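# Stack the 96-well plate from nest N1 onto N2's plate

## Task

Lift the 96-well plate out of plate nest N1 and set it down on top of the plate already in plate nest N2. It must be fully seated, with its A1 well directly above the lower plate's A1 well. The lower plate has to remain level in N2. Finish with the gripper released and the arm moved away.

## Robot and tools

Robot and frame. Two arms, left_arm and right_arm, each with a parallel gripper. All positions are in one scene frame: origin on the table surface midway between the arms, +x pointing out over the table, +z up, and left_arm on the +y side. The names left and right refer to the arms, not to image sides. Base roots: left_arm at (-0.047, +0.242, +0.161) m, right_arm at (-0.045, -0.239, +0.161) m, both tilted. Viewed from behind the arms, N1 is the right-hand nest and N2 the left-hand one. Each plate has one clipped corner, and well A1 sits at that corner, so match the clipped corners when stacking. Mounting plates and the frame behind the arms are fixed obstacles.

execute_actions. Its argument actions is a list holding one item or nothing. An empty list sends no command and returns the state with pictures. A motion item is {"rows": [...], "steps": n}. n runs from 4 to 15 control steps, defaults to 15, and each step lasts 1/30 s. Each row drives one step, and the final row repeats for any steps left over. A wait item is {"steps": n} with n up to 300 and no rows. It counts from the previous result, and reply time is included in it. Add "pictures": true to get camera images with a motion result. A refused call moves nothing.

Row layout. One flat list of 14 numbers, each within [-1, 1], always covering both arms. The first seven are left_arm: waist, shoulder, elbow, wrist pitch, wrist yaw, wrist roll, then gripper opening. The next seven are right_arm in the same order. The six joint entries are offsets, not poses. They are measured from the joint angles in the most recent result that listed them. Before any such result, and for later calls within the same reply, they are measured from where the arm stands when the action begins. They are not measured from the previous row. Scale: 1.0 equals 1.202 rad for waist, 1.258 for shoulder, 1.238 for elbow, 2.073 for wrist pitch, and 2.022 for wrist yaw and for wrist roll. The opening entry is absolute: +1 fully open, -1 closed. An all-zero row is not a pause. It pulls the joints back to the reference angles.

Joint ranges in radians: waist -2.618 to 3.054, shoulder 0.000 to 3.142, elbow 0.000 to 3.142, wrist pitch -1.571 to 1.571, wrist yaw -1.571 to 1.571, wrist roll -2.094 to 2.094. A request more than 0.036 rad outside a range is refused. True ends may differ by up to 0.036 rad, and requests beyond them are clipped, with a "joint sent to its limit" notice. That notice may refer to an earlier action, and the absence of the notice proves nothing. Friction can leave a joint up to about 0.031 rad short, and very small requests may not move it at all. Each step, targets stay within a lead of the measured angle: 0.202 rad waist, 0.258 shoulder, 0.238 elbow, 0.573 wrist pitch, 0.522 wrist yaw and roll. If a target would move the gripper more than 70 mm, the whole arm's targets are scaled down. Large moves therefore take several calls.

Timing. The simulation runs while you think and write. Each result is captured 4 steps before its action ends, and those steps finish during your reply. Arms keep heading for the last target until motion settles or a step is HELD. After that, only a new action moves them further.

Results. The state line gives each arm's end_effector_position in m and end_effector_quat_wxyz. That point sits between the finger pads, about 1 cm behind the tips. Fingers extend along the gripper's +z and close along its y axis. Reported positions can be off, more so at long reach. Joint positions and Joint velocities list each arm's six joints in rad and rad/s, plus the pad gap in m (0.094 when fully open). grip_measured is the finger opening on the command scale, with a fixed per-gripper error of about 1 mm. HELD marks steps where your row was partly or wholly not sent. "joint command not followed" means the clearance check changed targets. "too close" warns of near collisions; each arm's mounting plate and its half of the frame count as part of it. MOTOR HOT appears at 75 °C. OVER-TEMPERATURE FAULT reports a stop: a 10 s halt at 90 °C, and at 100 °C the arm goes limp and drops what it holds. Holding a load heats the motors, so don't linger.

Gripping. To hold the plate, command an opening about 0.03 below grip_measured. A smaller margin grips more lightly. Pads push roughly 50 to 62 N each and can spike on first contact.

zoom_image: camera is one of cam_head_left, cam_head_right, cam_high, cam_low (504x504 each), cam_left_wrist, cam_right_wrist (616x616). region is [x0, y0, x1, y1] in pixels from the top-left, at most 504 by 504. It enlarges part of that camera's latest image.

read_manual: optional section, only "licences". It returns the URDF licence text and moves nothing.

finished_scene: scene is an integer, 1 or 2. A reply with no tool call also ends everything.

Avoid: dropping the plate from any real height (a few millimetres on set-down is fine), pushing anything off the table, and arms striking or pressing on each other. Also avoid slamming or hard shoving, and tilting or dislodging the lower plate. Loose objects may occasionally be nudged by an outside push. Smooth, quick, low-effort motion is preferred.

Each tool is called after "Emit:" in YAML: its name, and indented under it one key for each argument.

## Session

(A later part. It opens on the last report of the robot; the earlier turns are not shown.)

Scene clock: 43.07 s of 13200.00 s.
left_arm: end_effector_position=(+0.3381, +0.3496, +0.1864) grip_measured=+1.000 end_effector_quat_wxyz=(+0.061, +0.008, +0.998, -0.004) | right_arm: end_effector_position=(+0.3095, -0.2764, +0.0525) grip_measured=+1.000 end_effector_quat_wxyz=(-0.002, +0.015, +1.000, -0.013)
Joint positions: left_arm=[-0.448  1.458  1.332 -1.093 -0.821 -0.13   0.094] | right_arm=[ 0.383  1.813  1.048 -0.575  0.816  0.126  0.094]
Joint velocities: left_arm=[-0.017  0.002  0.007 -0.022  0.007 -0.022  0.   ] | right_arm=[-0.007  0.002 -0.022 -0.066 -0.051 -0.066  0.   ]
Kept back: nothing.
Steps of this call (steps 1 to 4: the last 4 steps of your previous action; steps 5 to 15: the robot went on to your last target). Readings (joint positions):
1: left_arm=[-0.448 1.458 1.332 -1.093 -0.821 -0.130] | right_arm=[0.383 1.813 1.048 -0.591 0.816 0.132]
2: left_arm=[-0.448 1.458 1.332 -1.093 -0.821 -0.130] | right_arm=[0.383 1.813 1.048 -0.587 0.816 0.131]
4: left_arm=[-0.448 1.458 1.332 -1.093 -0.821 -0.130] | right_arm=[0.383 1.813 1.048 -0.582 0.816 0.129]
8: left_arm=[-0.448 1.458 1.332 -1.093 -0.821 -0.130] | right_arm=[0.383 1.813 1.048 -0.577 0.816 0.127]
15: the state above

Emit:
execute_actions:
  actions:
    - {"rows":[[0,0,0,0,0,0,1,0,0,0,0,0,0,0.785]],"steps":15}

Emit:
execute_actions:
  actions:
    - {"rows":[[0,0,0,0,0,0,1,0,0,0,0,0,0,1]],"steps":10}

Emit:
execute_actions:
  actions:
    - {"rows":[[0,0,0,0,0,0,1,0.08,-0.09,0.05,-0.1,0,0.05,1]],"steps":15}

Emit:
execute_actions:
  actions:
    - {"steps":12}
  pictures: true

Emit:
zoom_image:
  camera: "cam_high"
  region: [140,200,210,250]

Emit:
zoom_image:
  camera: "cam_low"
  region: [150,280,220,320]

Scene clock: 43.63 s of 13200.00 s.
left_arm: end_effector_position=(+0.3381, +0.3496, +0.1864) grip_measured=+1.000 end_effector_quat_wxyz=(+0.061, +0.008, +0.998, -0.004) | right_arm: end_effector_position=(+0.3097, -0.2775, +0.0526) grip_measured=+0.792 end_effector_quat_wxyz=(-0.001, +0.015, +1.000, -0.016)
Joint positions: left_arm=[-0.448  1.458  1.332 -1.093 -0.821 -0.13   0.094] | right_arm=[ 0.383  1.813  1.048 -0.574  0.822  0.125  0.084]
Joint velocities: left_arm=[-0.022  0.002 -0.007 -0.11  -0.051  0.066  0.   ] | right_arm=[-0.007 -0.002  0.002 -0.095  0.007 -0.051 -0.001]
Steps of this call (steps 1 to 6: the robot went on to your last target; steps 7 to 17: the first 11 steps of this action). Readings (joint positions):
7: left_arm=[-0.448 1.458 1.332 -1.093 -0.821 -0.130] | right_arm=[0.383 1.813 1.048 -0.574 0.816 0.125]
8: left_arm=[-0.448 1.458 1.332 -1.093 -0.821 -0.130] | right_arm=[0.383 1.813 1.048 -0.574 0.820 0.125]
10: left_arm=[-0.448 1.458 1.332 -1.093 -0.821 -0.130] | right_arm=[0.383 1.813 1.048 -0.574 0.822 0.125]
14: left_arm=[-0.448 1.458 1.332 -1.093 -0.821 -0.130] | right_arm=[0.383 1.813 1.048 -0.574 0.822 0.125]
17: the state above

Scene clock: 43.97 s of 13200.00 s.
left_arm: end_effector_position=(+0.3381, +0.3496, +0.1864) grip_measured=+1.000 end_effector_quat_wxyz=(+0.061, +0.008, +0.998, -0.004) | right_arm: end_effector_position=(+0.3097, -0.2775, +0.0526) grip_measured=+1.000 end_effector_quat_wxyz=(-0.001, +0.015, +1.000, -0.016)
Joint positions: left_arm=[-0.448  1.458  1.332 -1.093 -0.821 -0.13   0.094] | right_arm=[ 0.383  1.813  1.048 -0.574  0.822  0.125  0.094]
Joint velocities: left_arm=[-0.002  0.032 -0.012  0.007  0.037  0.066  0.   ] | right_arm=[-0.002 -0.002 -0.007 -0.066  0.007 -0.051  0.   ]
Steps of this call (steps 1 to 4: the last 4 steps of your previous action; steps 5 to 10: the first 6 steps of this action, its rows measured from where the robot was after step 4). Readings (joint positions):
4: left_arm=[-0.448 1.458 1.332 -1.093 -0.821 -0.130] | right_arm=[0.383 1.813 1.048 -0.574 0.822 0.125]
5: left_arm=[-0.448 1.458 1.332 -1.093 -0.821 -0.130] | right_arm=[0.383 1.813 1.048 -0.574 0.822 0.125]
6: left_arm=[-0.448 1.458 1.332 -1.093 -0.821 -0.130] | right_arm=[0.383 1.813 1.048 -0.574 0.822 0.125]
8: left_arm=[-0.448 1.458 1.332 -1.093 -0.821 -0.130] | right_arm=[0.383 1.813 1.048 -0.574 0.822 0.125]
10: the state above

Scene clock: 44.47 s of 13200.00 s.
left_arm: end_effector_position=(+0.3381, +0.3496, +0.1864) grip_measured=+1.000 end_effector_quat_wxyz=(+0.061, +0.008, +0.998, -0.004) | right_arm: end_effector_position=(+0.3198, -0.2836, +0.1085) grip_measured=+1.000 end_effector_quat_wxyz=(+0.034, +0.023, +0.999, +0.002)
Joint positions: left_arm=[-0.448  1.458  1.332 -1.093 -0.821 -0.13   0.094] | right_arm=[ 0.486  1.692  1.101 -0.745  0.822  0.209  0.094]
Joint velocities: left_arm=[-0.007  0.007  0.002 -0.037  0.037  0.066  0.   ] | right_arm=[-0.007 -0.017 -0.007 -0.198  0.007  0.051  0.   ]
Steps of this call (steps 1 to 4: the last 4 steps of your previous action; steps 5 to 15: the first 11 steps of this action, its rows measured from where the robot was after step 4). Readings (joint positions):
4: left_arm=[-0.448 1.458 1.332 -1.093 -0.821 -0.130] | right_arm=[0.383 1.813 1.048 -0.574 0.822 0.125]
5: left_arm=[-0.448 1.458 1.332 -1.093 -0.821 -0.130] | right_arm=[0.391 1.804 1.053 -0.598 0.822 0.139]
6: left_arm=[-0.448 1.458 1.332 -1.093 -0.821 -0.130] | right_arm=[0.409 1.785 1.057 -0.638 0.822 0.155]
8: left_arm=[-0.448 1.458 1.332 -1.093 -0.821 -0.130] | right_arm=[0.457 1.734 1.073 -0.691 0.822 0.177]
12: left_arm=[-0.448 1.458 1.332 -1.093 -0.821 -0.130] | right_arm=[0.486 1.692 1.101 -0.724 0.822 0.201]
15: the state above

Scene clock: 44.87 s of 13200.00 s.
left_arm: end_effector_position=(+0.3381, +0.3496, +0.1864) grip_measured=+1.000 end_effector_quat_wxyz=(+0.061, +0.008, +0.998, -0.004) | right_arm: end_effector_position=(+0.3161, -0.2842, +0.1083) grip_measured=+1.000 end_effector_quat_wxyz=(+0.028, +0.020, +0.999, +0.000)
Joint positions: left_arm=[-0.448  1.458  1.332 -1.093 -0.821 -0.13   0.094] | right_arm=[ 0.486  1.692  1.101 -0.765  0.822  0.217  0.094]
Joint velocities: left_arm=[-0.002 -0.002 -0.007  0.037 -0.007 -0.007  0.   ] | right_arm=[ 0.002  0.002 -0.012  0.022 -0.022 -0.007  0.   ]
Kept back: nothing.
Steps of this call (steps 1 to 4: the last 4 steps of your previous action; steps 5 to 12: the robot went on to your last target). Readings (joint positions):
1: left_arm=[-0.448 1.458 1.332 -1.093 -0.821 -0.130] | right_arm=[0.486 1.692 1.101 -0.749 0.822 0.211]
2: left_arm=[-0.448 1.458 1.332 -1.093 -0.821 -0.130] | right_arm=[0.486 1.692 1.101 -0.752 0.822 0.212]
4: left_arm=[-0.448 1.458 1.332 -1.093 -0.821 -0.130] | right_arm=[0.486 1.692 1.101 -0.758 0.822 0.214]
8: left_arm=[-0.448 1.458 1.332 -1.093 -0.821 -0.130] | right_arm=[0.486 1.692 1.101 -0.763 0.822 0.216]
12: the state above

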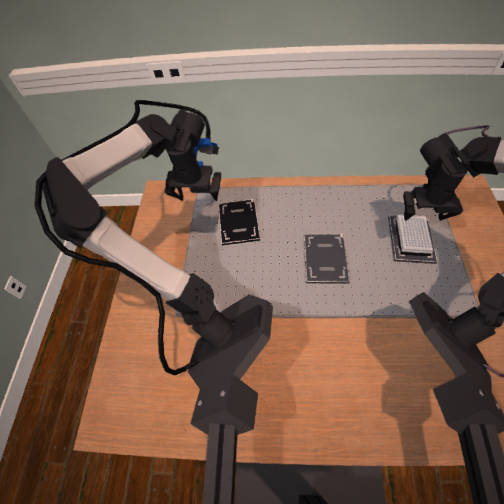

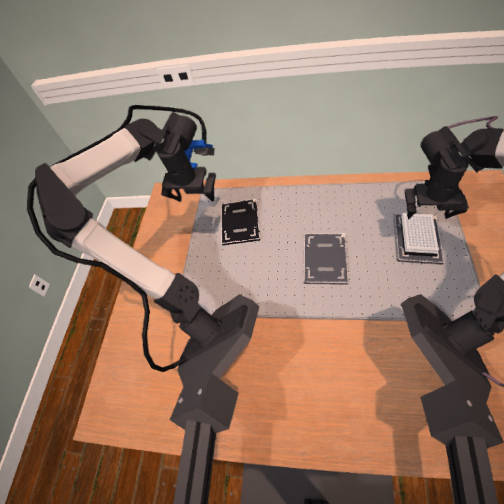

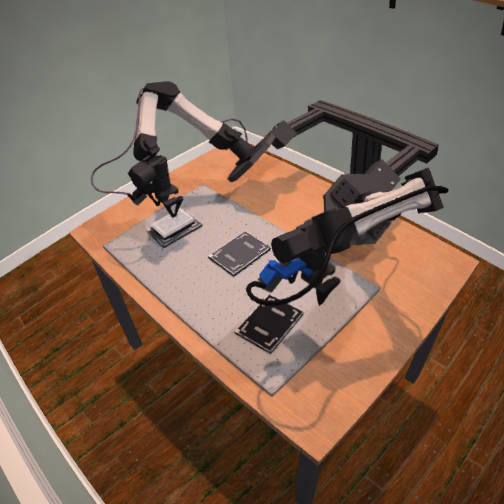

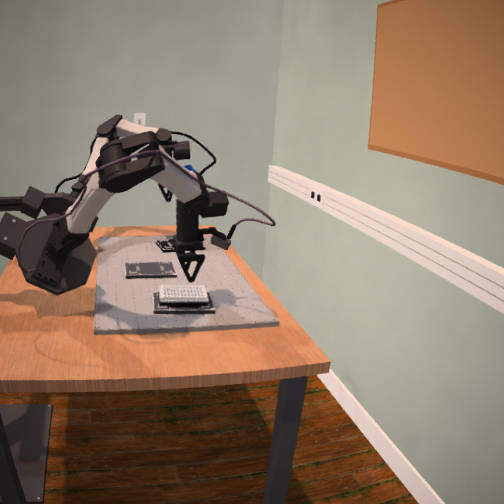

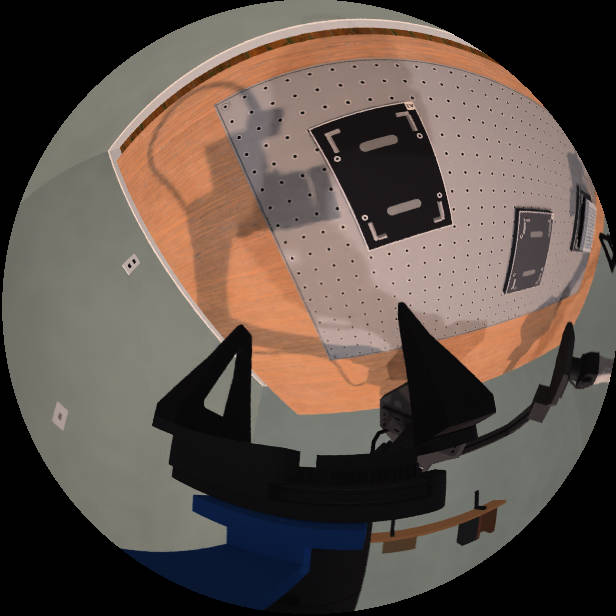

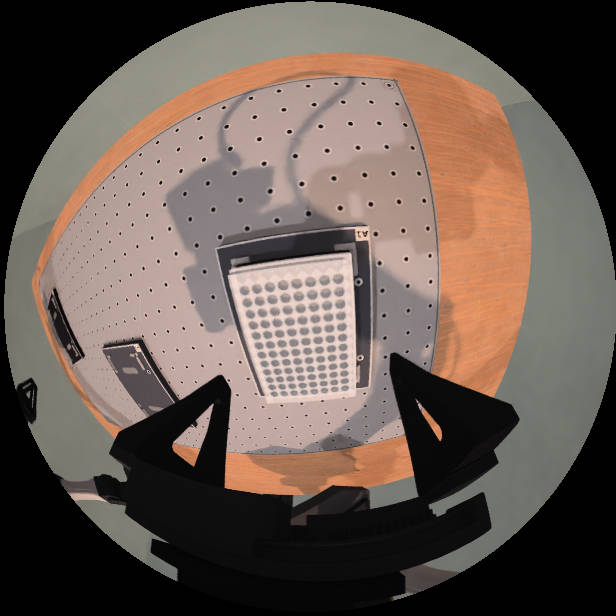

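Region (140, 200, 210, 250) of cam_high's 504x504 image, scaled by 7.200, with more detail than that image has; it fills the top 360 rows of this view, and the rest is white.

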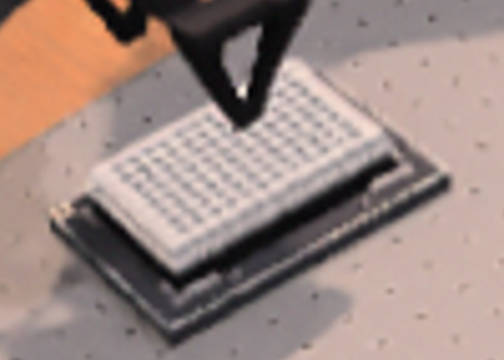

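Region (150, 280, 220, 320) of cam_low's 504x504 image, scaled by 7.200, with more detail than that image has; it fills the top 288 rows of this view, and the rest is white.

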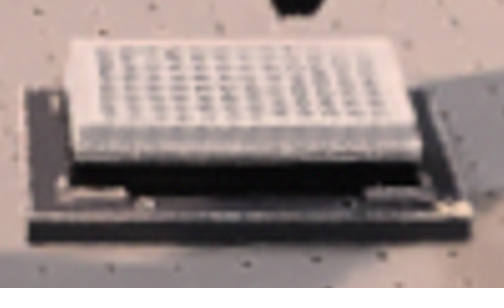

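It resisted the push, so it is seated.

Emit:
finished_scene:
  scene: 2

The scene is finished: the task was done.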